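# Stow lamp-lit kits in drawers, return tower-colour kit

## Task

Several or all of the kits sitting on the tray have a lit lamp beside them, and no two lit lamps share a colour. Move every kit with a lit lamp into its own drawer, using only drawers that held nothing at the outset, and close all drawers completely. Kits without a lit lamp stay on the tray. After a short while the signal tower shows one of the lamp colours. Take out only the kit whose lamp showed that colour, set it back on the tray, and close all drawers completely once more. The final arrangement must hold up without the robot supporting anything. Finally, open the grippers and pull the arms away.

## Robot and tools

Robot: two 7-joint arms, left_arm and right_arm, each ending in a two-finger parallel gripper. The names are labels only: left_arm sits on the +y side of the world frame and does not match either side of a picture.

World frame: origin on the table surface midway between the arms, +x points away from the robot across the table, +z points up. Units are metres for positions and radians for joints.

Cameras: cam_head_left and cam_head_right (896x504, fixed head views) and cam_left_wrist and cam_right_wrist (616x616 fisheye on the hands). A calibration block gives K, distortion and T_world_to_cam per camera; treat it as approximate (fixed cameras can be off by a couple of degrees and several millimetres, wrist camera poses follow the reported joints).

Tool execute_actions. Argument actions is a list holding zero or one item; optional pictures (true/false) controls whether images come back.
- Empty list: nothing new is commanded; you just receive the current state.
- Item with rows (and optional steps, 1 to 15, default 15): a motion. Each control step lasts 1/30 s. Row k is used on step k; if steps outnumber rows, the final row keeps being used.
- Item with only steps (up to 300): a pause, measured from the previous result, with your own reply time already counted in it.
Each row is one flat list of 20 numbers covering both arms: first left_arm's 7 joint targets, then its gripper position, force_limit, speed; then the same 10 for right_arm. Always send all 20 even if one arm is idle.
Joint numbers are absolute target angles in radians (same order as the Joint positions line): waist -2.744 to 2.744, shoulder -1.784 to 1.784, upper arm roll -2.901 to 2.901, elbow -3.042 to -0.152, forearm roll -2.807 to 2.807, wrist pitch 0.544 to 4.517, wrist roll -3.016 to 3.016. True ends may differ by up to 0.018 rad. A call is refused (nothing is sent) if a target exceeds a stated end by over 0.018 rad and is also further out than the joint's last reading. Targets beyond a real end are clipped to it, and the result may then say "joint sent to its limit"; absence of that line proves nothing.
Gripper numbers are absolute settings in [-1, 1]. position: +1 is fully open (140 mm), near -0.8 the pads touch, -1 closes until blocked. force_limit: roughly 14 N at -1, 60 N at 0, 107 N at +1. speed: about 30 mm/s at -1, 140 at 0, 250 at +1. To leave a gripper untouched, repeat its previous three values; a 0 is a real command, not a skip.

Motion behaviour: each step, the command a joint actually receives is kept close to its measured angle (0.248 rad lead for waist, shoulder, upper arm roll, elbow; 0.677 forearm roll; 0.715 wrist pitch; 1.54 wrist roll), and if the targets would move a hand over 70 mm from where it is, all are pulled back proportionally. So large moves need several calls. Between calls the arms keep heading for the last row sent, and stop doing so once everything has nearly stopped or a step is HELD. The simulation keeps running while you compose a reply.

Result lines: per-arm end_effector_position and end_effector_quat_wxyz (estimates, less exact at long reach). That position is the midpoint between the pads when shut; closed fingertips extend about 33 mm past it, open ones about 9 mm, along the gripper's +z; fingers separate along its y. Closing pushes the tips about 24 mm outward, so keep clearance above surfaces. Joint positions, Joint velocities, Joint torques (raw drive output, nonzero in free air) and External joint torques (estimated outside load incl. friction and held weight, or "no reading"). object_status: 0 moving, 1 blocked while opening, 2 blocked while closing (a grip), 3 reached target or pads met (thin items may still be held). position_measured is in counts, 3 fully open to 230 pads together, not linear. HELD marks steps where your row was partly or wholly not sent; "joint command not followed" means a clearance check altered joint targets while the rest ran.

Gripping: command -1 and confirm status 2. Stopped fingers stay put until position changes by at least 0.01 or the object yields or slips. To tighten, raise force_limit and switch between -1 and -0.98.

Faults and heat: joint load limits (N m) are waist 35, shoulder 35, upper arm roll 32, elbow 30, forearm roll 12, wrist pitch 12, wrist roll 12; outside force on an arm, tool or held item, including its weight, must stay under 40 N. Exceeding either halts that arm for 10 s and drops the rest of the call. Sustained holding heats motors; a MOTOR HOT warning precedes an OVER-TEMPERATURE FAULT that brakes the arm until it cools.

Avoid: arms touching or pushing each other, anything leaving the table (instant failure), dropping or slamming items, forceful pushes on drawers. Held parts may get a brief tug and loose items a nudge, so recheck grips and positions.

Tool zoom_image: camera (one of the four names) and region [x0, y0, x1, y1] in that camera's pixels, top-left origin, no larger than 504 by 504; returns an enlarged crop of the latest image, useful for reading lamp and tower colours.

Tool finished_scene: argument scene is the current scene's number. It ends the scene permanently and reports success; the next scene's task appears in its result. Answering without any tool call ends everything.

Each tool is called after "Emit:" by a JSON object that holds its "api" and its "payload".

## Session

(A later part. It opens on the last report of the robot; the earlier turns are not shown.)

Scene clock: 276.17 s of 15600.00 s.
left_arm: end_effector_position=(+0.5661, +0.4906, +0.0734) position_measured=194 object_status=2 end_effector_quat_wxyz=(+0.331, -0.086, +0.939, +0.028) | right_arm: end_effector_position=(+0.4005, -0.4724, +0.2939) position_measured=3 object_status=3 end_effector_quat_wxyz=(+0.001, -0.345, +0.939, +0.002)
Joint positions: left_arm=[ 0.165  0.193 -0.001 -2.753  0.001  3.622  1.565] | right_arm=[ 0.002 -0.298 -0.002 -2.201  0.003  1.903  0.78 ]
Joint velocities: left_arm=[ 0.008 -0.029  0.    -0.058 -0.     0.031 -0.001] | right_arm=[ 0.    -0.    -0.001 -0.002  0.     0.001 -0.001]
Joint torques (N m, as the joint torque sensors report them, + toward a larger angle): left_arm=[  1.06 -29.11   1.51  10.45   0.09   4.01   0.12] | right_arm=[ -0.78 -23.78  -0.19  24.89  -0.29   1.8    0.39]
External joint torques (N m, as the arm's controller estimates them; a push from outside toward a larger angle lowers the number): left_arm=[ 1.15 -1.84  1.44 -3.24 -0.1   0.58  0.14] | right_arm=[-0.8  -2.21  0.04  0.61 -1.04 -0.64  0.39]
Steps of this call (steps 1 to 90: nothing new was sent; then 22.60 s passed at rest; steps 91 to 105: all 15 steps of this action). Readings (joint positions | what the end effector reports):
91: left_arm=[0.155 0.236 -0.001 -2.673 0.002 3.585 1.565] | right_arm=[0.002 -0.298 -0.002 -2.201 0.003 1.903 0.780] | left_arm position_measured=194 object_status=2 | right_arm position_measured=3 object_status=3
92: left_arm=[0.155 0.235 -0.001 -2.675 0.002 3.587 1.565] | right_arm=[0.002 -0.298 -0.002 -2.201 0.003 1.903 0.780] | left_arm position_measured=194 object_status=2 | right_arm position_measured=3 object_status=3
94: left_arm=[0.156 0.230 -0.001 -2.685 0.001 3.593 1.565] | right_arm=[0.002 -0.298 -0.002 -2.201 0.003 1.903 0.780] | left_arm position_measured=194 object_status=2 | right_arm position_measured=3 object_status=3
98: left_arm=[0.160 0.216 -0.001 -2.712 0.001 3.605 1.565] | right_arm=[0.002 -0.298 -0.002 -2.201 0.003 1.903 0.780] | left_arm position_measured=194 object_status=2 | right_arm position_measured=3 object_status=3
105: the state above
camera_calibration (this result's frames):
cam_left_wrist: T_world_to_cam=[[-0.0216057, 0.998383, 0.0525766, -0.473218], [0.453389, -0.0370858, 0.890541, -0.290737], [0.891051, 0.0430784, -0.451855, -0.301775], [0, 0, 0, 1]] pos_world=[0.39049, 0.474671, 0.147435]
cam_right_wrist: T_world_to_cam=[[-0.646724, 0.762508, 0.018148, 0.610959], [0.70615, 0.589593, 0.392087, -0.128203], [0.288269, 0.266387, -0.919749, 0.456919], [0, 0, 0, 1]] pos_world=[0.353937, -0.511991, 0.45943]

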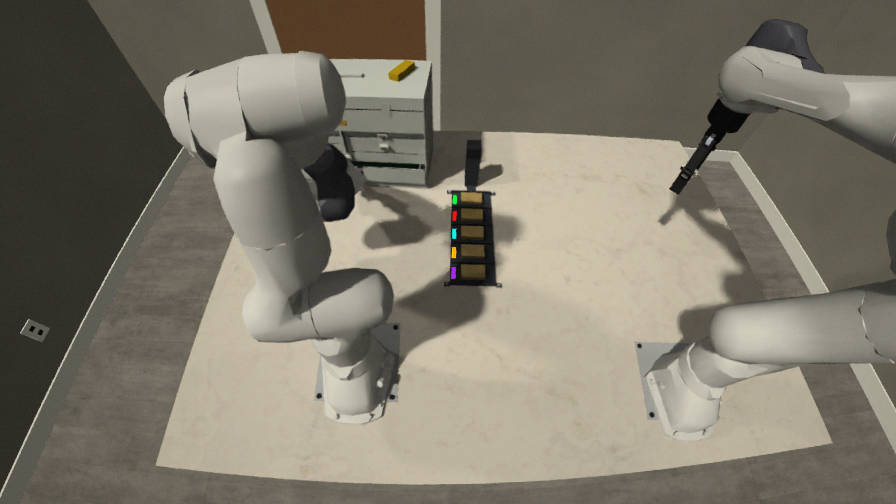

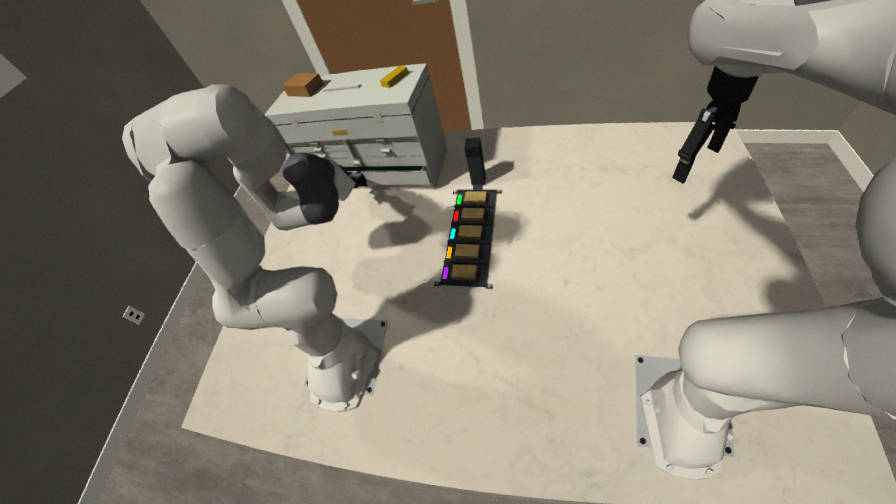

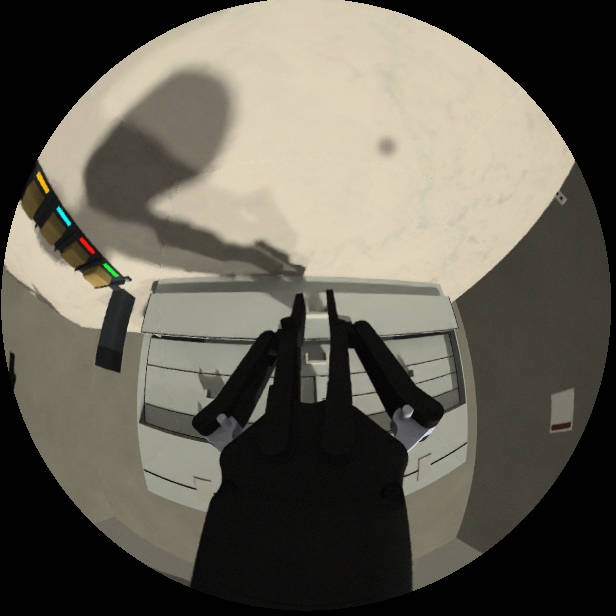

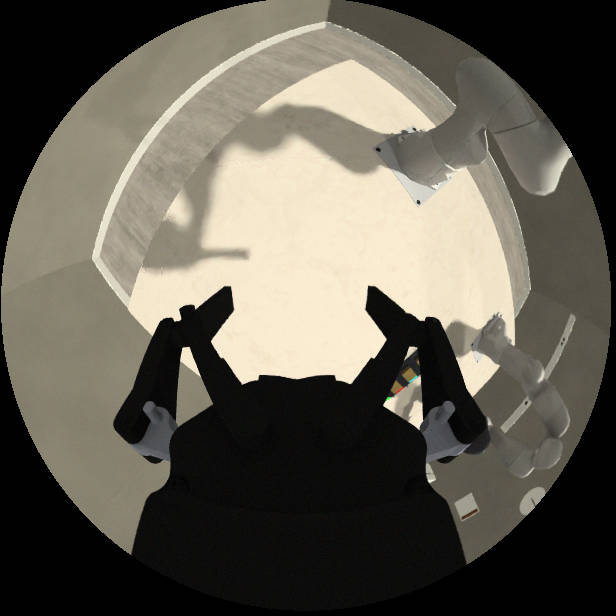

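Emit:
{"api": "execute_actions", "payload": {"actions": [{"rows": [
[0.170,0.1813,0,-2.7742,0,3.648,1.565,-1,0,-0.5, 0.0,-0.3,0,-2.2,0,1.9,0.785,1,0,0],
[0.172,0.1747,0,-2.7867,0,3.654,1.565,-1,0,-0.5, 0.0,-0.3,0,-2.2,0,1.9,0.785,1,0,0],
[0.174,0.168,0,-2.7993,0,3.660,1.565,-1,0,-0.5, 0.0,-0.3,0,-2.2,0,1.9,0.785,1,0,0],
[0.176,0.1614,0,-2.8118,0,3.666,1.565,-1,0,-0.5, 0.0,-0.3,0,-2.2,0,1.9,0.785,1,0,0],
[0.178,0.1547,0,-2.8244,0,3.672,1.565,-1,0,-0.5, 0.0,-0.3,0,-2.2,0,1.9,0.785,1,0,0],
[0.180,0.1481,0,-2.837,0,3.678,1.565,-1,0,-0.5, 0.0,-0.3,0,-2.2,0,1.9,0.785,1,0,0],
[0.182,0.1414,0,-2.8495,0,3.684,1.565,-1,0,-0.5, 0.0,-0.3,0,-2.2,0,1.9,0.785,1,0,0],
[0.184,0.1348,0,-2.8621,0,3.690,1.565,-1,0,-0.5, 0.0,-0.3,0,-2.2,0,1.9,0.785,1,0,0],
[0.186,0.1281,0,-2.8746,0,3.696,1.565,-1,0,-0.5, 0.0,-0.3,0,-2.2,0,1.9,0.785,1,0,0],
[0.188,0.1215,0,-2.8872,0,3.702,1.565,-1,0,-0.5, 0.0,-0.3,0,-2.2,0,1.9,0.785,1,0,0],
[0.190,0.1148,0,-2.8998,0,3.708,1.565,-1,0,-0.5, 0.0,-0.3,0,-2.2,0,1.9,0.785,1,0,0],
[0.192,0.1082,0,-2.9123,0,3.713,1.565,-1,0,-0.5, 0.0,-0.3,0,-2.2,0,1.9,0.785,1,0,0],
[0.194,0.1015,0,-2.9249,0,3.715,1.565,-1,0,-0.5, 0.0,-0.3,0,-2.2,0,1.9,0.785,1,0,0],
[0.195,0.095,0,-2.9375,0,3.713,1.565,-1,0,-0.5, 0.0,-0.3,0,-2.2,0,1.9,0.785,1,0,0]], "steps": 15}], "pictures": false}}

Emit:
{"api": "execute_actions", "payload": {"actions": [{"steps": 15}]}}

Scene clock: 304.67 s of 15600.00 s.
left_arm: end_effector_position=(+0.5109, +0.4933, +0.0740) position_measured=195 object_status=2 end_effector_quat_wxyz=(+0.330, -0.097, +0.938, +0.033) | right_arm: end_effector_position=(+0.4005, -0.4724, +0.2939) position_measured=3 object_status=3 end_effector_quat_wxyz=(+0.001, -0.345, +0.939, +0.001)
Joint positions: left_arm=[ 0.19   0.105 -0.001 -2.916  0.001  3.697  1.565] | right_arm=[ 0.002 -0.298 -0.002 -2.201  0.003  1.903  0.78 ]
Joint velocities: left_arm=[ 0.04  -0.138 -0.    -0.24  -0.     0.1    0.   ] | right_arm=[-0.     0.    -0.    -0.    -0.001  0.    -0.   ]
Joint torques (N m, as the joint torque sensors report them, + toward a larger angle): left_arm=[  0.22 -22.63   0.88  10.12   0.     3.36  -0.06] | right_arm=[ -0.86 -23.67  -0.48  24.95  -0.2    1.8    0.41]
External joint torques (N m, as the arm's controller estimates them; a push from outside toward a larger angle lowers the number): left_arm=[ 0.78 -0.23  1.39 -3.87 -0.29 -0.16 -0.04] | right_arm=[-0.92 -2.11 -0.29  0.68 -0.96 -0.64  0.41]
Steps of this call (steps 1 to 15: the robot went on to your last target; steps 16 to 90: nothing new was sent; then 25.00 s passed at rest; steps 91 to 105: all 15 steps of this action). Readings (joint positions | what the end effector reports):
91: left_arm=[0.166 0.190 -0.001 -2.760 0.001 3.628 1.565] | right_arm=[0.002 -0.298 -0.002 -2.201 0.003 1.903 0.780] | left_arm position_measured=194 object_status=2 | right_arm position_measured=3 object_status=3
92: left_arm=[0.167 0.187 -0.001 -2.767 0.001 3.632 1.565] | right_arm=[0.002 -0.298 -0.002 -2.201 0.003 1.903 0.780] | left_arm position_measured=194 object_status=2 | right_arm position_measured=3 object_status=3
94: left_arm=[0.170 0.177 -0.001 -2.785 0.001 3.640 1.565] | right_arm=[0.002 -0.298 -0.002 -2.201 0.003 1.903 0.780] | left_arm position_measured=194 object_status=2 | right_arm position_measured=3 object_status=3
98: left_arm=[0.176 0.151 -0.001 -2.832 0.001 3.661 1.565] | right_arm=[0.002 -0.298 -0.002 -2.201 0.003 1.903 0.780] | left_arm position_measured=194 object_status=2 | right_arm position_measured=3 object_status=3
105: the state above

Scene clock: 305.17 s of 15600.00 s.
left_arm: end_effector_position=(+0.5051, +0.4935, +0.0741) position_measured=195 object_status=2 end_effector_quat_wxyz=(+0.331, -0.099, +0.938, +0.033) | right_arm: end_effector_position=(+0.4005, -0.4724, +0.2939) position_measured=3 object_status=3 end_effector_quat_wxyz=(+0.001, -0.345, +0.939, +0.001)
Joint positions: left_arm=[ 0.192  0.098 -0.001 -2.933  0.001  3.709  1.565] | right_arm=[ 0.002 -0.298 -0.002 -2.201  0.003  1.903  0.78 ]
Joint velocities: left_arm=[ 0.001  0.002 -0.    -0.001 -0.     0.001 -0.   ] | right_arm=[ 0.     0.001 -0.001 -0.002  0.     0.     0.   ]
Joint torques (N m, as the joint torque sensors report them, + toward a larger angle): left_arm=[  0.58 -24.31   0.49   8.68  -0.03   4.09   0.01] | right_arm=[ -0.69 -23.67  -0.69  25.17  -0.3    1.79   0.42]
External joint torques (N m, as the arm's controller estimates them; a push from outside toward a larger angle lowers the number): left_arm=[ 0.54 -1.66  0.37 -2.91 -0.11  0.68  0.02] | right_arm=[-0.7  -2.1  -0.46  0.88 -1.05 -0.66  0.42]
Steps of this call (steps 1 to 15: the robot went on to your last target). Readings (joint positions | what the end effector reports):
1: left_arm=[0.191 0.102 -0.001 -2.922 0.001 3.700 1.565] | right_arm=[0.002 -0.298 -0.002 -2.201 0.003 1.903 0.780] | left_arm position_measured=195 object_status=2 | right_arm position_measured=3 object_status=3
2: left_arm=[0.191 0.100 -0.001 -2.926 0.001 3.702 1.565] | right_arm=[0.002 -0.298 -0.002 -2.201 0.003 1.903 0.780] | left_arm position_measured=195 object_status=2 | right_arm position_measured=3 object_status=3
4: left_arm=[0.192 0.098 -0.001 -2.930 0.001 3.705 1.565] | right_arm=[0.002 -0.298 -0.002 -2.201 0.003 1.903 0.780] | left_arm position_measured=195 object_status=2 | right_arm position_measured=3 object_status=3
8: left_arm=[0.192 0.098 -0.001 -2.932 0.001 3.708 1.565] | right_arm=[0.002 -0.298 -0.002 -2.201 0.003 1.903 0.780] | left_arm position_measured=195 object_status=2 | right_arm position_measured=3 object_status=3
15: the state above
camera_calibration (this result's frames):
cam_left_wrist: T_world_to_cam=[[-0.0487129, 0.997414, 0.0528461, -0.463344], [0.45264, -0.0251193, 0.891339, -0.269203], [0.890362, 0.06734, -0.450246, -0.259038], [0, 0, 0, 1]] pos_world=[0.329919, 0.472827, 0.147806]
cam_right_wrist: T_world_to_cam=[[-0.646725, 0.762508, 0.0181441, 0.61096], [0.70615, 0.589595, 0.392083, -0.1282], [0.288269, 0.266383, -0.919751, 0.456919], [0, 0, 0, 1]] pos_world=[0.353936, -0.511991, 0.459432]

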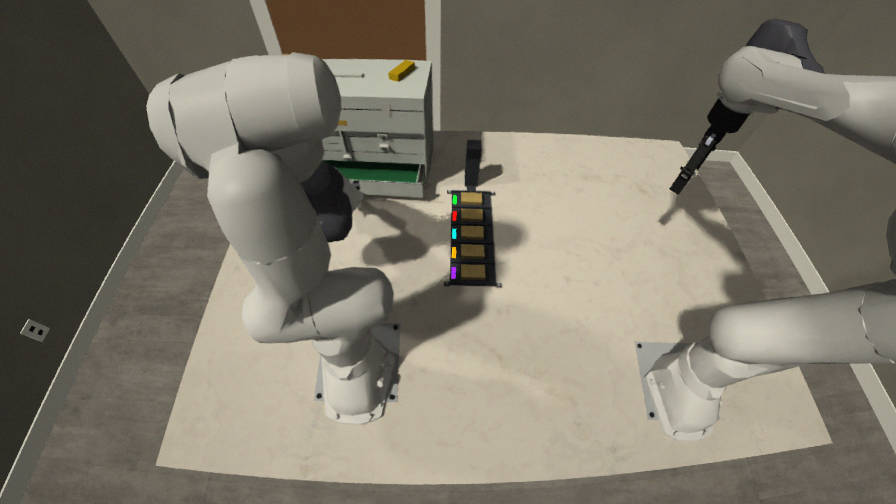

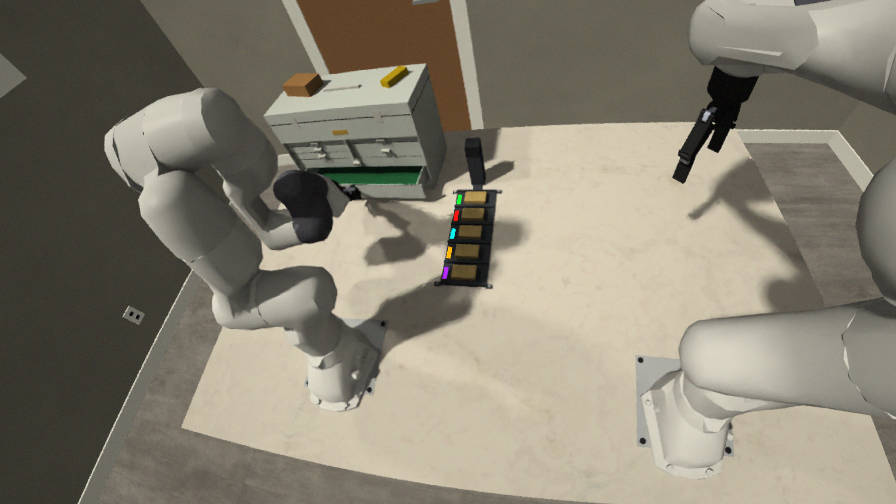

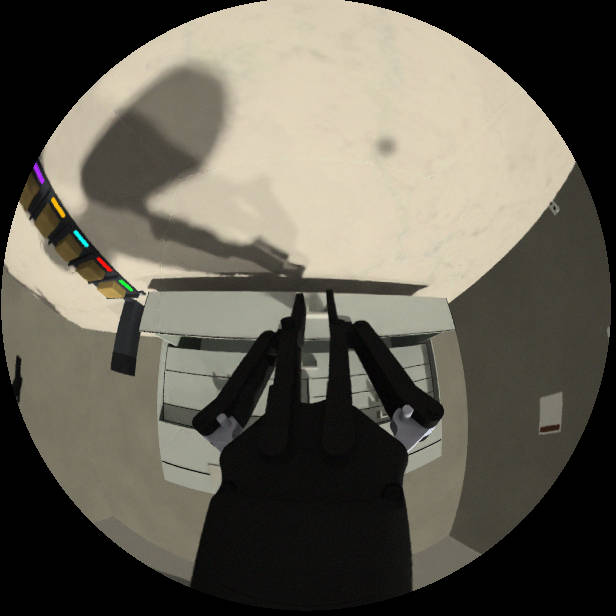

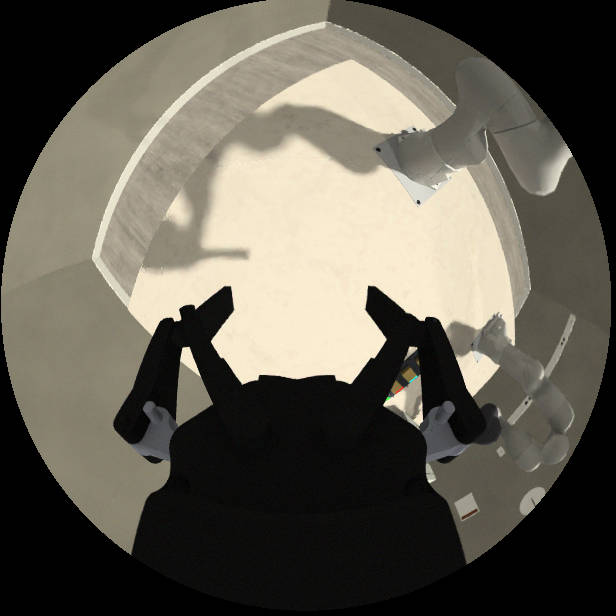

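Emit:
{"api": "execute_actions", "payload": {"actions": [{"rows": [
[0.197,0.089,0,-2.949,0,3.728,1.565,-1,0,-0.5, 0.0,-0.3,0,-2.2,0,1.9,0.785,1,0,0],
[0.199,0.083,0,-2.9603,0,3.733,1.565,-1,0,-0.5, 0.0,-0.3,0,-2.2,0,1.9,0.785,1,0,0],
[0.201,0.077,0,-2.9717,0,3.738,1.565,-1,0,-0.5, 0.0,-0.3,0,-2.2,0,1.9,0.785,1,0,0],
[0.203,0.071,0,-2.9831,0,3.742,1.565,-1,0,-0.5, 0.0,-0.3,0,-2.2,0,1.9,0.785,1,0,0],
[0.205,0.065,0,-2.9945,0,3.746,1.565,-1,0,-0.5, 0.0,-0.3,0,-2.2,0,1.9,0.785,1,0,0],
[0.207,0.059,0,-3.006,0,3.748,1.565,-1,0,-0.5, 0.0,-0.3,0,-2.2,0,1.9,0.785,1,0,0],
[0.209,0.053,0,-3.017,0,3.750,1.565,-1,0,-0.5, 0.0,-0.3,0,-2.2,0,1.9,0.785,1,0,0]], "steps": 15}], "pictures": false}}

Emit:
{"api": "execute_actions", "payload": {"actions": [{"rows": [
[0.207,0.055,0,-3.013,0,3.747,1.565,0.2,0,0, 0.0,-0.3,0,-2.2,0,1.9,0.785,1,0,0]], "steps": 15}], "pictures": false}}

Scene clock: 330.10 s of 15600.00 s.
left_arm: end_effector_position=(+0.4778, +0.4947, +0.0744) position_measured=195 object_status=2 end_effector_quat_wxyz=(+0.331, -0.105, +0.937, +0.035) | right_arm: end_effector_position=(+0.4005, -0.4724, +0.2939) position_measured=3 object_status=3 end_effector_quat_wxyz=(+0.001, -0.345, +0.939, +0.001)
Joint positions: left_arm=[ 0.206  0.055 -0.001 -3.011  0.001  3.745  1.565] | right_arm=[ 0.002 -0.298 -0.002 -2.201  0.003  1.903  0.78 ]
Joint velocities: left_arm=[ 0.001 -0.001 -0.001 -0.008  0.     0.012  0.   ] | right_arm=[-0.001  0.     0.001  0.    -0.001 -0.001 -0.   ]
Joint torques (N m, as the joint torque sensors report them, + toward a larger angle): left_arm=[  0.99 -21.93   0.99   8.03   0.03   4.     0.05] | right_arm=[ -0.76 -23.68  -0.65  25.6   -0.2    1.77   0.4 ]
External joint torques (N m, as the arm's controller estimates them; a push from outside toward a larger angle lowers the number): left_arm=[ 1.07 -1.33  1.01 -3.   -0.05  0.56  0.07] | right_arm=[-0.78 -2.   -0.42  1.24 -0.95 -0.68  0.4 ]
Steps of this call (steps 1 to 15: the robot went on to your last target; steps 16 to 90: nothing new was sent; then 21.43 s passed at rest; steps 91 to 105: all 15 steps of this action). Readings (joint positions | what the end effector reports):
91: left_arm=[0.193 0.097 -0.001 -2.936 0.001 3.711 1.565] | right_arm=[0.002 -0.298 -0.002 -2.201 0.003 1.903 0.780] | left_arm position_measured=195 object_status=2 | right_arm position_measured=3 object_status=3
92: left_arm=[0.194 0.094 -0.001 -2.941 0.001 3.714 1.565] | right_arm=[0.002 -0.298 -0.002 -2.201 0.003 1.903 0.780] | left_arm position_measured=195 object_status=2 | right_arm position_measured=3 object_status=3
94: left_arm=[0.197 0.085 -0.001 -2.958 0.001 3.721 1.565] | right_arm=[0.002 -0.298 -0.002 -2.201 0.003 1.903 0.780] | left_arm position_measured=195 object_status=2 | right_arm position_measured=3 object_status=3
98: left_arm=[0.204 0.062 -0.001 -2.997 0.001 3.736 1.565] | right_arm=[0.002 -0.298 -0.002 -2.201 0.003 1.903 0.780] | left_arm position_measured=195 object_status=2 | right_arm position_measured=3 object_status=3
105: the state above

Scene clock: 330.60 s of 15600.00 s.
left_arm: end_effector_position=(+0.4749, +0.4974, +0.0729) position_measured=104 object_status=0 end_effector_quat_wxyz=(+0.329, -0.109, +0.937, +0.036) | right_arm: end_effector_position=(+0.4005, -0.4724, +0.2939) position_measured=3 object_status=3 end_effector_quat_wxyz=(+0.001, -0.345, +0.939, +0.001)
Joint positions: left_arm=[ 0.209  0.055  0.002 -3.015 -0.002  3.745  1.565] | right_arm=[ 0.002 -0.298 -0.002 -2.201  0.003  1.903  0.78 ]
Joint velocities: left_arm=[ 0.    -0.001 -0.001  0.002 -0.    -0.     0.001] | right_arm=[ 0.     0.001 -0.    -0.002 -0.001  0.     0.003]
Joint torques (N m, as the joint torque sensors report them, + toward a larger angle): left_arm=[ -1.48 -20.21  -0.83  10.83   0.87   3.87   0.16] | right_arm=[ -0.45 -23.72  -0.83  25.28  -0.28   1.77   0.4 ]
External joint torques (N m, as the arm's controller estimates them; a push from outside toward a larger angle lowers the number): left_arm=[-1.46  0.33 -0.87 -0.03  0.8   0.45  0.18] | right_arm=[-0.43 -2.16 -0.56  1.02 -1.03 -0.67  0.4 ]
Steps of this call (steps 1 to 15: all 15 steps of this action). Readings (joint positions | what the end effector reports):
1: left_arm=[0.206 0.055 -0.001 -3.011 0.001 3.745 1.565] | right_arm=[0.002 -0.298 -0.002 -2.201 0.003 1.903 0.780] | left_arm position_measured=195 object_status=0 | right_arm position_measured=3 object_status=3
2: left_arm=[0.207 0.055 -0.001 -3.011 0.001 3.745 1.565] | right_arm=[0.002 -0.298 -0.002 -2.201 0.003 1.903 0.780] | left_arm position_measured=194 object_status=0 | right_arm position_measured=3 object_status=3
4: left_arm=[0.207 0.055 -0.001 -3.012 0.001 3.745 1.565] | right_arm=[0.002 -0.298 -0.002 -2.201 0.003 1.903 0.780] | left_arm position_measured=174 object_status=0 | right_arm position_measured=3 object_status=3
8: left_arm=[0.208 0.055 0.001 -3.014 -0.001 3.745 1.565] | right_arm=[0.002 -0.298 -0.002 -2.201 0.003 1.903 0.780] | left_arm position_measured=143 object_status=0 | right_arm position_measured=3 object_status=3
15: the state above

Emit:
{"api": "execute_actions", "payload": {"actions": [{"rows": [
[0.209,0.055,0,-3.035,0,3.70,1.565,0.2,0,0, 0.0,-0.3,0,-2.2,0,1.9,0.785,1,0,0],
[0.209,0.055,0,-3.035,0,3.68,1.565,0.2,0,0, 0.0,-0.3,0,-2.2,0,1.9,0.785,1,0,0],
[0.209,0.055,0,-3.035,0,3.65,1.565,0.2,0,0, 0.0,-0.3,0,-2.2,0,1.9,0.785,1,0,0],
[0.209,0.035,0,-3.035,0,3.62,1.565,0.2,0,0, 0.0,-0.3,0,-2.2,0,1.9,0.785,1,0,0],
[0.209,0.015,0,-3.035,0,3.59,1.565,0.2,0,0, 0.0,-0.3,0,-2.2,0,1.9,0.785,1,0,0],
[0.209,-0.005,0,-3.035,0,3.56,1.565,0.2,0,0, 0.0,-0.3,0,-2.2,0,1.9,0.785,1,0,0],
[0.209,-0.025,0,-3.035,0,3.53,1.565,0.2,0,0, 0.0,-0.3,0,-2.2,0,1.9,0.785,1,0,0],
[0.209,-0.045,0,-3.035,0,3.50,1.565,0.2,0,0, 0.0,-0.3,0,-2.2,0,1.9,0.785,1,0,0],
[0.209,-0.065,0,-3.035,0,3.47,1.565,0.2,0,0, 0.0,-0.3,0,-2.2,0,1.9,0.785,1,0,0],
[0.209,-0.085,0,-3.035,0,3.44,1.565,0.2,0,0, 0.0,-0.3,0,-2.2,0,1.9,0.785,1,0,0],
[0.209,-0.105,0,-3.03,0,3.41,1.565,0.2,0,0, 0.0,-0.3,0,-2.2,0,1.9,0.785,1,0,0],
[0.209,-0.13,0,-3.03,0,3.38,1.565,0.2,0,0, 0.0,-0.3,0,-2.2,0,1.9,0.785,1,0,0],
[0.209,-0.155,0,-3.02,0,3.36,1.565,0.2,0,0, 0.0,-0.3,0,-2.2,0,1.9,0.785,1,0,0],
[0.209,-0.18,0,-3.02,0,3.35,1.565,0.2,0,0, 0.0,-0.3,0,-2.2,0,1.9,0.785,1,0,0],
[0.209,-0.21,0,-3.01,0,3.35,1.565,0.2,0,0, 0.0,-0.3,0,-2.2,0,1.9,0.785,1,0,0]], "steps": 15}], "pictures": false}}

Emit:
{"api": "execute_actions", "payload": {"actions": [{"steps": 15}], "pictures": false}}

Emit:
{"api": "execute_actions", "payload": {"actions": [{"rows": [[0.165,-0.468,0,-2.968,0,2.971,1.571,1,0,0, 0.0,-0.3,0,-2.2,0,1.9,0.785,1,0,0]], "steps": 15}], "pictures": false}}

Emit:
{"api": "execute_actions", "payload": {"actions": [{"steps": 30}]}}

Scene clock: 385.57 s of 15600.00 s.
left_arm: end_effector_position=(+0.4587, +0.4934, +0.0879) position_measured=104 object_status=3 end_effector_quat_wxyz=(+0.278, -0.111, +0.954, +0.030) | right_arm: end_effector_position=(+0.4005, -0.4724, +0.2939) position_measured=3 object_status=3 end_effector_quat_wxyz=(+0.001, -0.345, +0.939, +0.001)
Joint positions: left_arm=[ 0.209 -0.152  0.002 -3.025 -0.002  3.439  1.565] | right_arm=[ 0.002 -0.298 -0.002 -2.201  0.003  1.903  0.78 ]
Joint velocities: left_arm=[-0.001 -0.735  0.     0.142  0.001 -0.518 -0.001] | right_arm=[-0.    -0.001  0.001 -0.001 -0.     0.    -0.   ]
Joint torques (N m, as the joint torque sensors report them, + toward a larger angle): left_arm=[ -0.34 -16.06  -0.45  16.7    1.01   2.9    0.14] | right_arm=[ -0.92 -23.69  -0.53  24.89  -0.19   1.84   0.41]
External joint torques (N m, as the arm's controller estimates them; a push from outside toward a larger angle lowers the number): left_arm=[-0.34 -1.34 -0.32  1.12  0.79 -0.58  0.16] | right_arm=[-0.9  -1.96 -0.25  0.48 -0.95 -0.62  0.41]
Steps of this call (steps 1 to 15: the robot went on to your last target; steps 16 to 90: nothing new was sent; then 51.47 s passed at rest; steps 91 to 105: all 15 steps of this action). Readings (joint positions | what the end effector reports):
91: left_arm=[0.209 0.055 0.002 -3.018 -0.002 3.739 1.565] | right_arm=[0.002 -0.298 -0.002 -2.201 0.003 1.903 0.780] | left_arm position_measured=104 object_status=3 | right_arm position_measured=3 object_status=3
92: left_arm=[0.209 0.055 0.002 -3.023 -0.002 3.730 1.565] | right_arm=[0.002 -0.298 -0.002 -2.201 0.003 1.903 0.780] | left_arm position_measured=104 object_status=3 | right_arm position_measured=3 object_status=3
94: left_arm=[0.209 0.051 0.002 -3.030 -0.002 3.700 1.565] | right_arm=[0.002 -0.298 -0.002 -2.201 0.003 1.903 0.780] | left_arm position_measured=104 object_status=3 | right_arm position_measured=3 object_status=3
98: left_arm=[0.209 -0.004 0.002 -3.035 -0.002 3.613 1.565] | right_arm=[0.002 -0.298 -0.002 -2.201 0.003 1.903 0.780] | left_arm position_measured=104 object_status=3 | right_arm position_measured=3 object_status=3
105: the state above

Scene clock: 386.07 s of 15600.00 s.
left_arm: end_effector_position=(+0.4625, +0.4942, +0.1008) position_measured=104 object_status=3 end_effector_quat_wxyz=(+0.273, -0.111, +0.955, +0.030) | right_arm: end_effector_position=(+0.4005, -0.4724, +0.2939) position_measured=3 object_status=3 end_effector_quat_wxyz=(+0.001, -0.345, +0.939, +0.001)
Joint positions: left_arm=[ 0.209 -0.208  0.002 -3.01  -0.002  3.359  1.565] | right_arm=[ 0.002 -0.298 -0.002 -2.201  0.003  1.903  0.78 ]
Joint velocities: left_arm=[-0.001 -0.    -0.001  0.001 -0.001 -0.027  0.002] | right_arm=[ 0.001 -0.001  0.001 -0.002  0.    -0.    -0.002]
Joint torques (N m, as the joint torque sensors report them, + toward a larger angle): left_arm=[ -0.71 -17.94  -0.22  15.54   1.06   2.76   0.13] | right_arm=[ -0.67 -23.64  -0.55  25.14  -0.29   1.83   0.37]
External joint torques (N m, as the arm's controller estimates them; a push from outside toward a larger angle lowers the number): left_arm=[-0.69 -1.47  0.   -0.48  0.78 -0.6   0.14] | right_arm=[-0.72 -1.94 -0.34  0.77 -1.05 -0.63  0.38]
Steps of this call (steps 1 to 15: the robot went on to your last target). Readings (joint positions | what the end effector reports):
1: left_arm=[0.209 -0.173 0.002 -3.019 -0.002 3.425 1.565] | right_arm=[0.002 -0.298 -0.002 -2.201 0.003 1.903 0.780] | left_arm position_measured=104 object_status=3 | right_arm position_measured=3 object_status=3
2: left_arm=[0.209 -0.188 0.002 -3.015 -0.002 3.413 1.565] | right_arm=[0.002 -0.298 -0.002 -2.201 0.003 1.903 0.780] | left_arm position_measured=104 object_status=3 | right_arm position_measured=3 object_status=3
4: left_arm=[0.209 -0.202 0.002 -3.010 -0.002 3.395 1.565] | right_arm=[0.002 -0.298 -0.002 -2.201 0.003 1.903 0.780] | left_arm position_measured=104 object_status=3 | right_arm position_measured=3 object_status=3
8: left_arm=[0.209 -0.207 0.002 -3.010 -0.002 3.373 1.565] | right_arm=[0.002 -0.298 -0.002 -2.201 0.003 1.903 0.780] | left_arm position_measured=104 object_status=3 | right_arm position_measured=3 object_status=3
15: the state above

Scene clock: 386.57 s of 15600.00 s.
left_arm: end_effector_position=(+0.4583, +0.4738, +0.1552) position_measured=3 object_status=0 end_effector_quat_wxyz=(+0.244, -0.093, +0.965, +0.021) | right_arm: end_effector_position=(+0.4005, -0.4724, +0.2939) position_measured=3 object_status=3 end_effector_quat_wxyz=(+0.001, -0.345, +0.939, +0.001)
Joint positions: left_arm=[ 0.168 -0.466  0.001 -2.967 -0.002  2.995  1.565] | right_arm=[ 0.002 -0.298 -0.002 -2.201  0.003  1.903  0.78 ]
Joint velocities: left_arm=[ 0.    -0.002  0.    -0.001  0.    -0.125  0.   ] | right_arm=[-0.001 -0.     0.001 -0.001  0.001  0.    -0.   ]
Joint torques (N m, as the joint torque sensors report them, + toward a larger angle): left_arm=[ -1.92 -13.55  -1.34  19.47   1.19   2.79   0.38] | right_arm=[ -1.23 -24.31  -0.22  25.15  -0.22   1.76   0.38]
External joint torques (N m, as the arm's controller estimates them; a push from outside toward a larger angle lowers the number): left_arm=[-1.96 -1.34 -0.94 -1.32  0.69 -0.53  0.39] | right_arm=[-1.24 -2.65  0.02  0.8  -0.97 -0.7   0.38]
Steps of this call (steps 1 to 15: all 15 steps of this action). Readings (joint positions | what the end effector reports):
1: left_arm=[0.199 -0.250 0.003 -3.009 -0.002 3.289 1.565] | right_arm=[0.002 -0.298 -0.002 -2.201 0.003 1.903 0.780] | left_arm position_measured=104 object_status=0 | right_arm position_measured=3 object_status=3
2: left_arm=[0.189 -0.319 0.002 -3.002 -0.002 3.229 1.565] | right_arm=[0.002 -0.298 -0.002 -2.201 0.003 1.903 0.780] | left_arm position_measured=97 object_status=0 | right_arm position_measured=3 object_status=3
4: left_arm=[0.176 -0.413 0.001 -2.975 -0.002 3.150 1.565] | right_arm=[0.002 -0.298 -0.002 -2.201 0.003 1.903 0.780] | left_arm position_measured=82 object_status=0 | right_arm position_measured=3 object_status=3
8: left_arm=[0.169 -0.463 0.001 -2.964 -0.002 3.058 1.565] | right_arm=[0.002 -0.298 -0.002 -2.201 0.003 1.903 0.780] | left_arm position_measured=52 object_status=0 | right_arm position_measured=3 object_status=3
15: the state above

Scene clock: 387.57 s of 15600.00 s.
left_arm: end_effector_position=(+0.4536, +0.4728, +0.1507) position_measured=3 object_status=3 end_effector_quat_wxyz=(+0.234, -0.093, +0.968, +0.020) | right_arm: end_effector_position=(+0.4005, -0.4724, +0.2939) position_measured=3 object_status=3 end_effector_quat_wxyz=(+0.001, -0.345, +0.939, +0.001)
Joint positions: left_arm=[ 0.168 -0.466  0.001 -2.967 -0.002  2.975  1.565] | right_arm=[ 0.002 -0.298 -0.002 -2.201  0.003  1.903  0.78 ]
Joint velocities: left_arm=[ 0.001  0.001  0.001 -0.001 -0.001 -0.001  0.   ] | right_arm=[ 0.001  0.     0.001 -0.001  0.     0.001 -0.   ]
Joint torques (N m, as the joint torque sensors report them, + toward a larger angle): left_arm=[ -2.45 -13.01  -0.69  19.21   1.32   2.72   0.35] | right_arm=[ -0.83 -23.89  -0.49  24.88  -0.27   1.78   0.37]
External joint torques (N m, as the arm's controller estimates them; a push from outside toward a larger angle lowers the number): left_arm=[-2.44 -1.03 -0.24 -1.35  0.83 -0.51  0.36] | right_arm=[-0.9  -2.27 -0.31  0.57 -1.02 -0.67  0.37]
Steps of this call (steps 1 to 30: the robot went on to your last target). Readings (joint positions | what the end effector reports):
1: left_arm=[0.168 -0.466 0.001 -2.967 -0.002 2.992 1.565] | right_arm=[0.002 -0.298 -0.002 -2.201 0.003 1.903 0.780] | left_arm position_measured=3 object_status=0 | right_arm position_measured=3 object_status=3
2: left_arm=[0.168 -0.466 0.001 -2.967 -0.002 2.989 1.565] | right_arm=[0.002 -0.298 -0.002 -2.201 0.003 1.903 0.780] | left_arm position_measured=3 object_status=0 | right_arm position_measured=3 object_status=3
4: left_arm=[0.168 -0.466 0.001 -2.967 -0.002 2.984 1.565] | right_arm=[0.002 -0.298 -0.002 -2.201 0.003 1.903 0.780] | left_arm position_measured=3 object_status=0 | right_arm position_measured=3 object_status=3
8: left_arm=[0.168 -0.466 0.001 -2.967 -0.002 2.979 1.565] | right_arm=[0.002 -0.298 -0.002 -2.201 0.003 1.903 0.780] | left_arm position_measured=3 object_status=3 | right_arm position_measured=3 object_status=3
30: the state above
All arms were judged still, so your last target was given up. Only a new action makes them travel on or press farther. Fingers that are still opening or closing keep moving.
camera_calibration (this result's frames):
cam_left_wrist: T_world_to_cam=[[-0.0221765, 0.999582, 0.0185249, -0.457175], [0.620077, -0.000782723, 0.784541, -0.386064], [0.784228, 0.0288852, -0.6198, -0.0853642], [0, 0, 0, 1]] pos_world=[0.296196, 0.459148, 0.258443]
cam_right_wrist: T_world_to_cam=[[-0.646726, 0.762507, 0.0181406, 0.61096], [0.706149, 0.589598, 0.392081, -0.128198], [0.288269, 0.266379, -0.919752, 0.45692], [0, 0, 0, 1]] pos_world=[0.353935, -0.51199, 0.459434]

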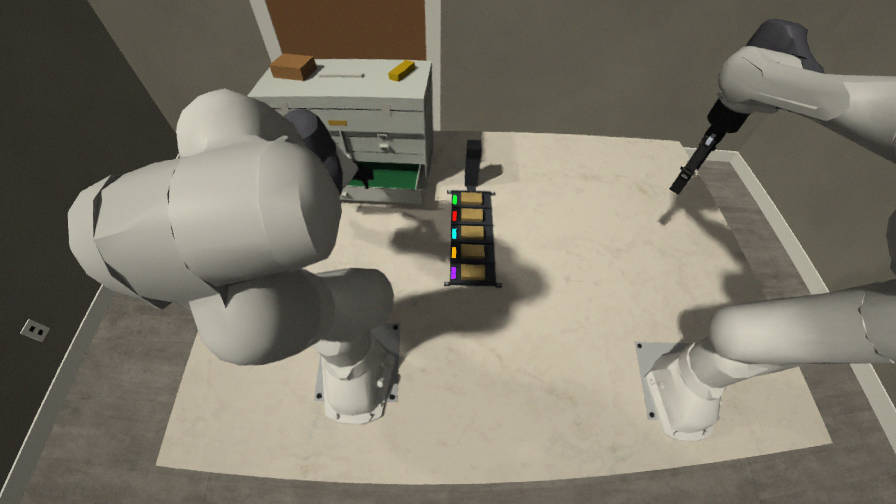

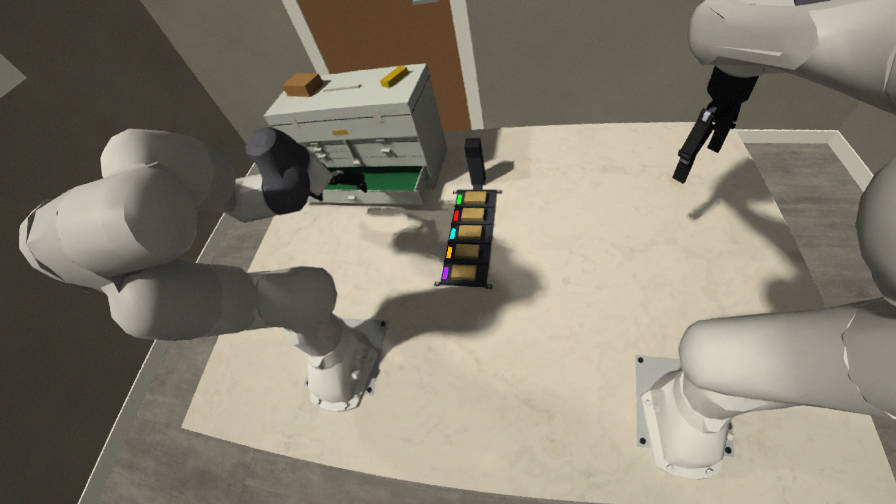

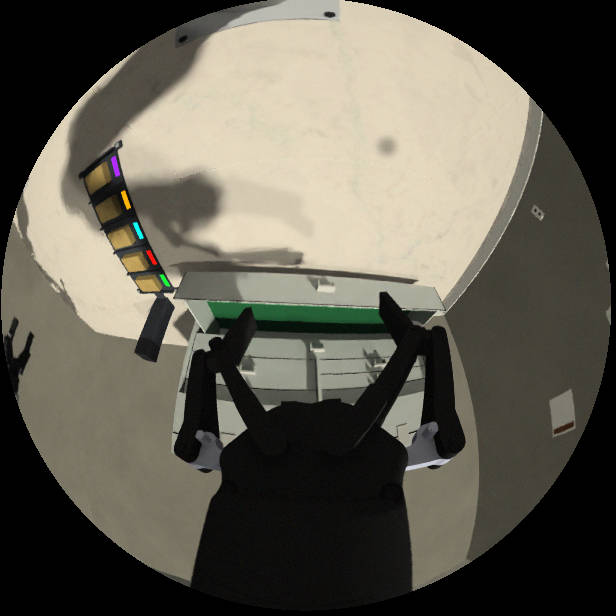

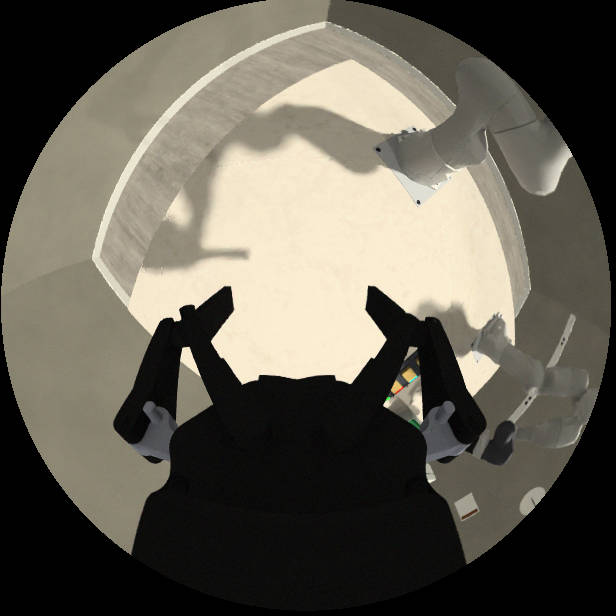

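Emit:
{"api": "execute_actions", "payload": {"actions": [{"rows": [[-0.705,-0.1793,0,-2.3255,0,2.1462,0.8805,1,0,0, 0.0,-0.3,0,-2.2,0,1.9,0.785,1,0,0]], "steps": 15}], "pictures": false}}

Emit:
{"api": "execute_actions", "payload": {"actions": [{"steps": 60}]}}

Scene clock: 404.10 s of 15600.00 s.
left_arm: end_effector_position=(+0.4750, +0.1975, +0.1885) position_measured=3 object_status=3 end_effector_quat_wxyz=(+0.061, +0.004, +0.998, -0.027) | right_arm: end_effector_position=(+0.4005, -0.4724, +0.2939) position_measured=3 object_status=3 end_effector_quat_wxyz=(+0.001, -0.345, +0.939, +0.001)
Joint positions: left_arm=[-0.412 -0.198  0.005 -2.419 -0.004  2.353  1.19 ] | right_arm=[ 0.002 -0.298 -0.002 -2.201  0.003  1.903  0.78 ]
Joint velocities: left_arm=[-1.207  0.052 -0.077  0.626  0.001 -0.565 -0.518] | right_arm=[-0.001 -0.    -0.     0.    -0.     0.001 -0.001]
Joint torques (N m, as the joint torque sensors report them, + toward a larger angle): left_arm=[  0.58 -19.99   1.18  17.22   1.38   0.95  -0.32] | right_arm=[ -0.71 -24.01  -0.67  24.94  -0.2    1.8    0.39]
External joint torques (N m, as the arm's controller estimates them; a push from outside toward a larger angle lowers the number): left_arm=[-3.28  1.84 -1.09  0.75  0.83 -0.71 -0.33] | right_arm=[-0.69 -2.34 -0.39  0.54 -0.96 -0.67  0.39]
Steps of this call (steps 1 to 90: nothing new was sent; then 13.03 s passed at rest; steps 91 to 105: all 15 steps of this action). Readings (joint positions | what the end effector reports):
91: left_arm=[0.148 -0.447 0.007 -2.943 -0.004 2.932 1.541] | right_arm=[0.002 -0.298 -0.002 -2.201 0.003 1.903 0.780] | left_arm position_measured=3 object_status=3 | right_arm position_measured=3 object_status=3
92: left_arm=[0.120 -0.417 0.007 -2.912 -0.004 2.884 1.516] | right_arm=[0.002 -0.298 -0.002 -2.201 0.003 1.903 0.780] | left_arm position_measured=3 object_status=3 | right_arm position_measured=3 object_status=3
94: left_arm=[0.058 -0.359 0.007 -2.848 -0.004 2.784 1.465] | right_arm=[0.002 -0.298 -0.002 -2.201 0.003 1.903 0.780] | left_arm position_measured=3 object_status=3 | right_arm position_measured=3 object_status=3
98: left_arm=[-0.110 -0.253 0.009 -2.678 -0.004 2.563 1.343] | right_arm=[0.002 -0.298 -0.002 -2.201 0.003 1.903 0.780] | left_arm position_measured=3 object_status=3 | right_arm position_measured=3 object_status=3
105: the state above

Scene clock: 406.10 s of 15600.00 s.
left_arm: end_effector_position=(+0.3799, +0.0836, +0.2010) position_measured=3 object_status=3 end_effector_quat_wxyz=(+0.001, +0.003, +1.000, -0.002) | right_arm: end_effector_position=(+0.4005, -0.4724, +0.2939) position_measured=3 object_status=3 end_effector_quat_wxyz=(+0.001, -0.345, +0.939, +0.001)
Joint positions: left_arm=[-0.703 -0.181 -0.003 -2.327 -0.003  2.15   0.888] | right_arm=[ 0.002 -0.298 -0.002 -2.201  0.003  1.903  0.78 ]
Joint velocities: left_arm=[-0.001  0.001  0.001 -0.    -0.    -0.    -0.002] | right_arm=[ 0.001  0.    -0.001  0.    -0.001 -0.    -0.001]
Joint torques (N m, as the joint torque sensors report them, + toward a larger angle): left_arm=[ -1.34 -23.47   1.89  23.4    1.63   2.01  -0.16] | right_arm=[ -0.7  -23.94  -0.54  24.97  -0.19   1.82   0.39]
External joint torques (N m, as the arm's controller estimates them; a push from outside toward a larger angle lowers the number): left_arm=[-1.39  1.25  1.99  0.05  0.97 -0.44 -0.16] | right_arm=[-0.76 -2.38 -0.34  0.67 -0.94 -0.63  0.39]
Steps of this call (steps 1 to 60: the robot went on to your last target). Readings (joint positions | what the end effector reports):
1: left_arm=[-0.454 -0.197 0.005 -2.400 -0.004 2.334 1.173] | right_arm=[0.002 -0.298 -0.002 -2.201 0.003 1.903 0.780] | left_arm position_measured=3 object_status=3 | right_arm position_measured=3 object_status=3
2: left_arm=[-0.497 -0.195 0.004 -2.385 -0.004 2.317 1.157] | right_arm=[0.002 -0.298 -0.002 -2.201 0.003 1.903 0.780] | left_arm position_measured=3 object_status=3 | right_arm position_measured=3 object_status=3
4: left_arm=[-0.582 -0.190 0.003 -2.359 -0.004 2.278 1.119] | right_arm=[0.002 -0.298 -0.002 -2.201 0.003 1.903 0.780] | left_arm position_measured=3 object_status=3 | right_arm position_measured=3 object_status=3
8: left_arm=[-0.690 -0.184 -0.009 -2.331 -0.003 2.210 1.037] | right_arm=[0.002 -0.298 -0.002 -2.201 0.003 1.903 0.780] | left_arm position_measured=3 object_status=3 | right_arm position_measured=3 object_status=3
60: the state above
All arms were judged still, so your last target was given up. Only a new action makes them travel on or press farther. Fingers that are still opening or closing keep moving.
camera_calibration (this result's frames):
cam_left_wrist: T_world_to_cam=[[0.16585, 0.984335, -0.0598262, -0.125091], [0.89785, -0.12563, 0.421998, -0.402347], [0.407871, -0.123703, -0.904621, 0.2278], [0, 0, 0, 1]] pos_world=[0.28908, 0.100765, 0.368378]
cam_right_wrist: T_world_to_cam=[[-0.646725, 0.762507, 0.0181409, 0.61096], [0.70615, 0.589597, 0.392081, -0.128198], [0.288269, 0.266379, -0.919752, 0.45692], [0, 0, 0, 1]] pos_world=[0.353935, -0.51199, 0.459434]

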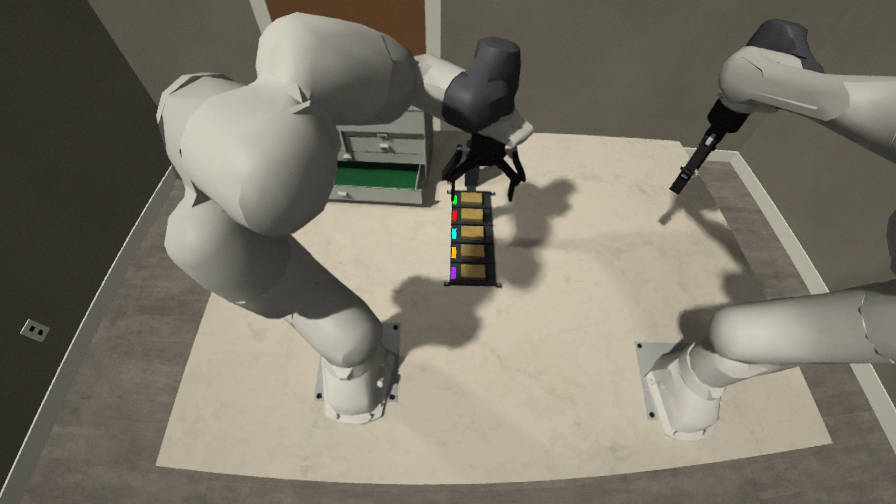

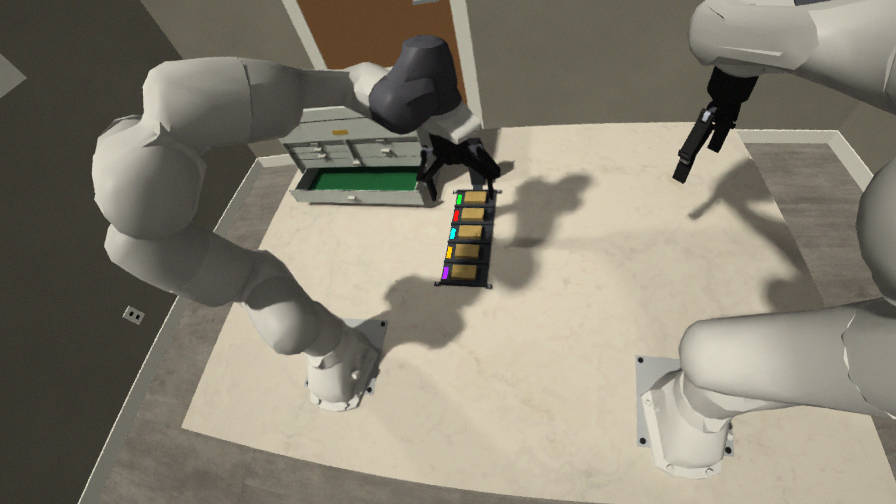

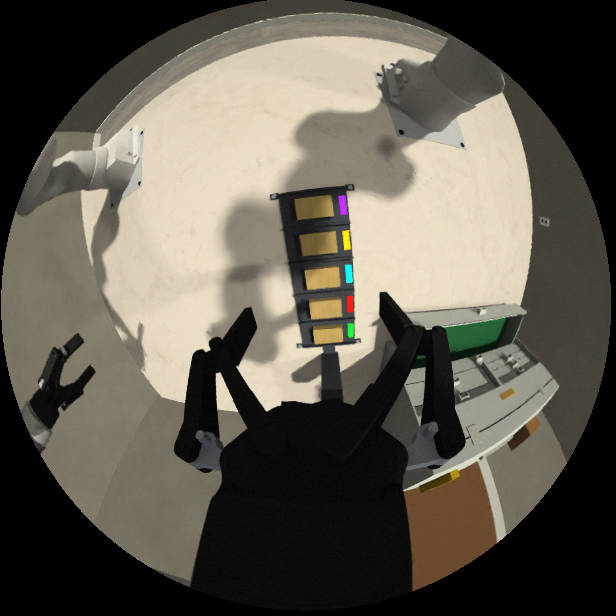

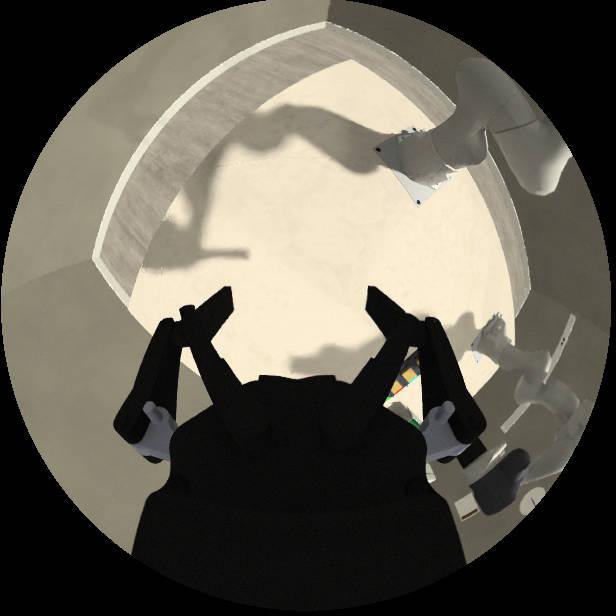

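Emit:
{"api": "zoom_image", "payload": {"camera": "cam_left_wrist", "region": [240, 175, 400, 355]}}

Region (240, 175, 400, 355) of cam_left_wrist's 616x616 image, scaled by 2.800, with more detail than that image has.

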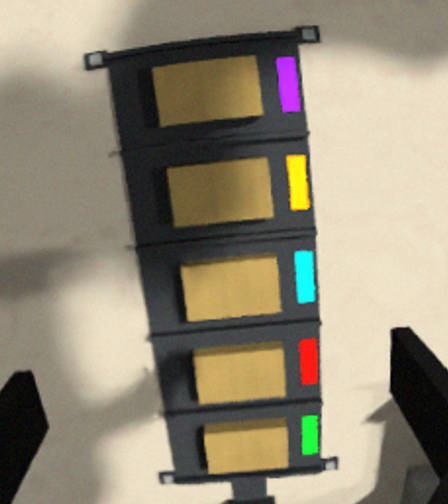

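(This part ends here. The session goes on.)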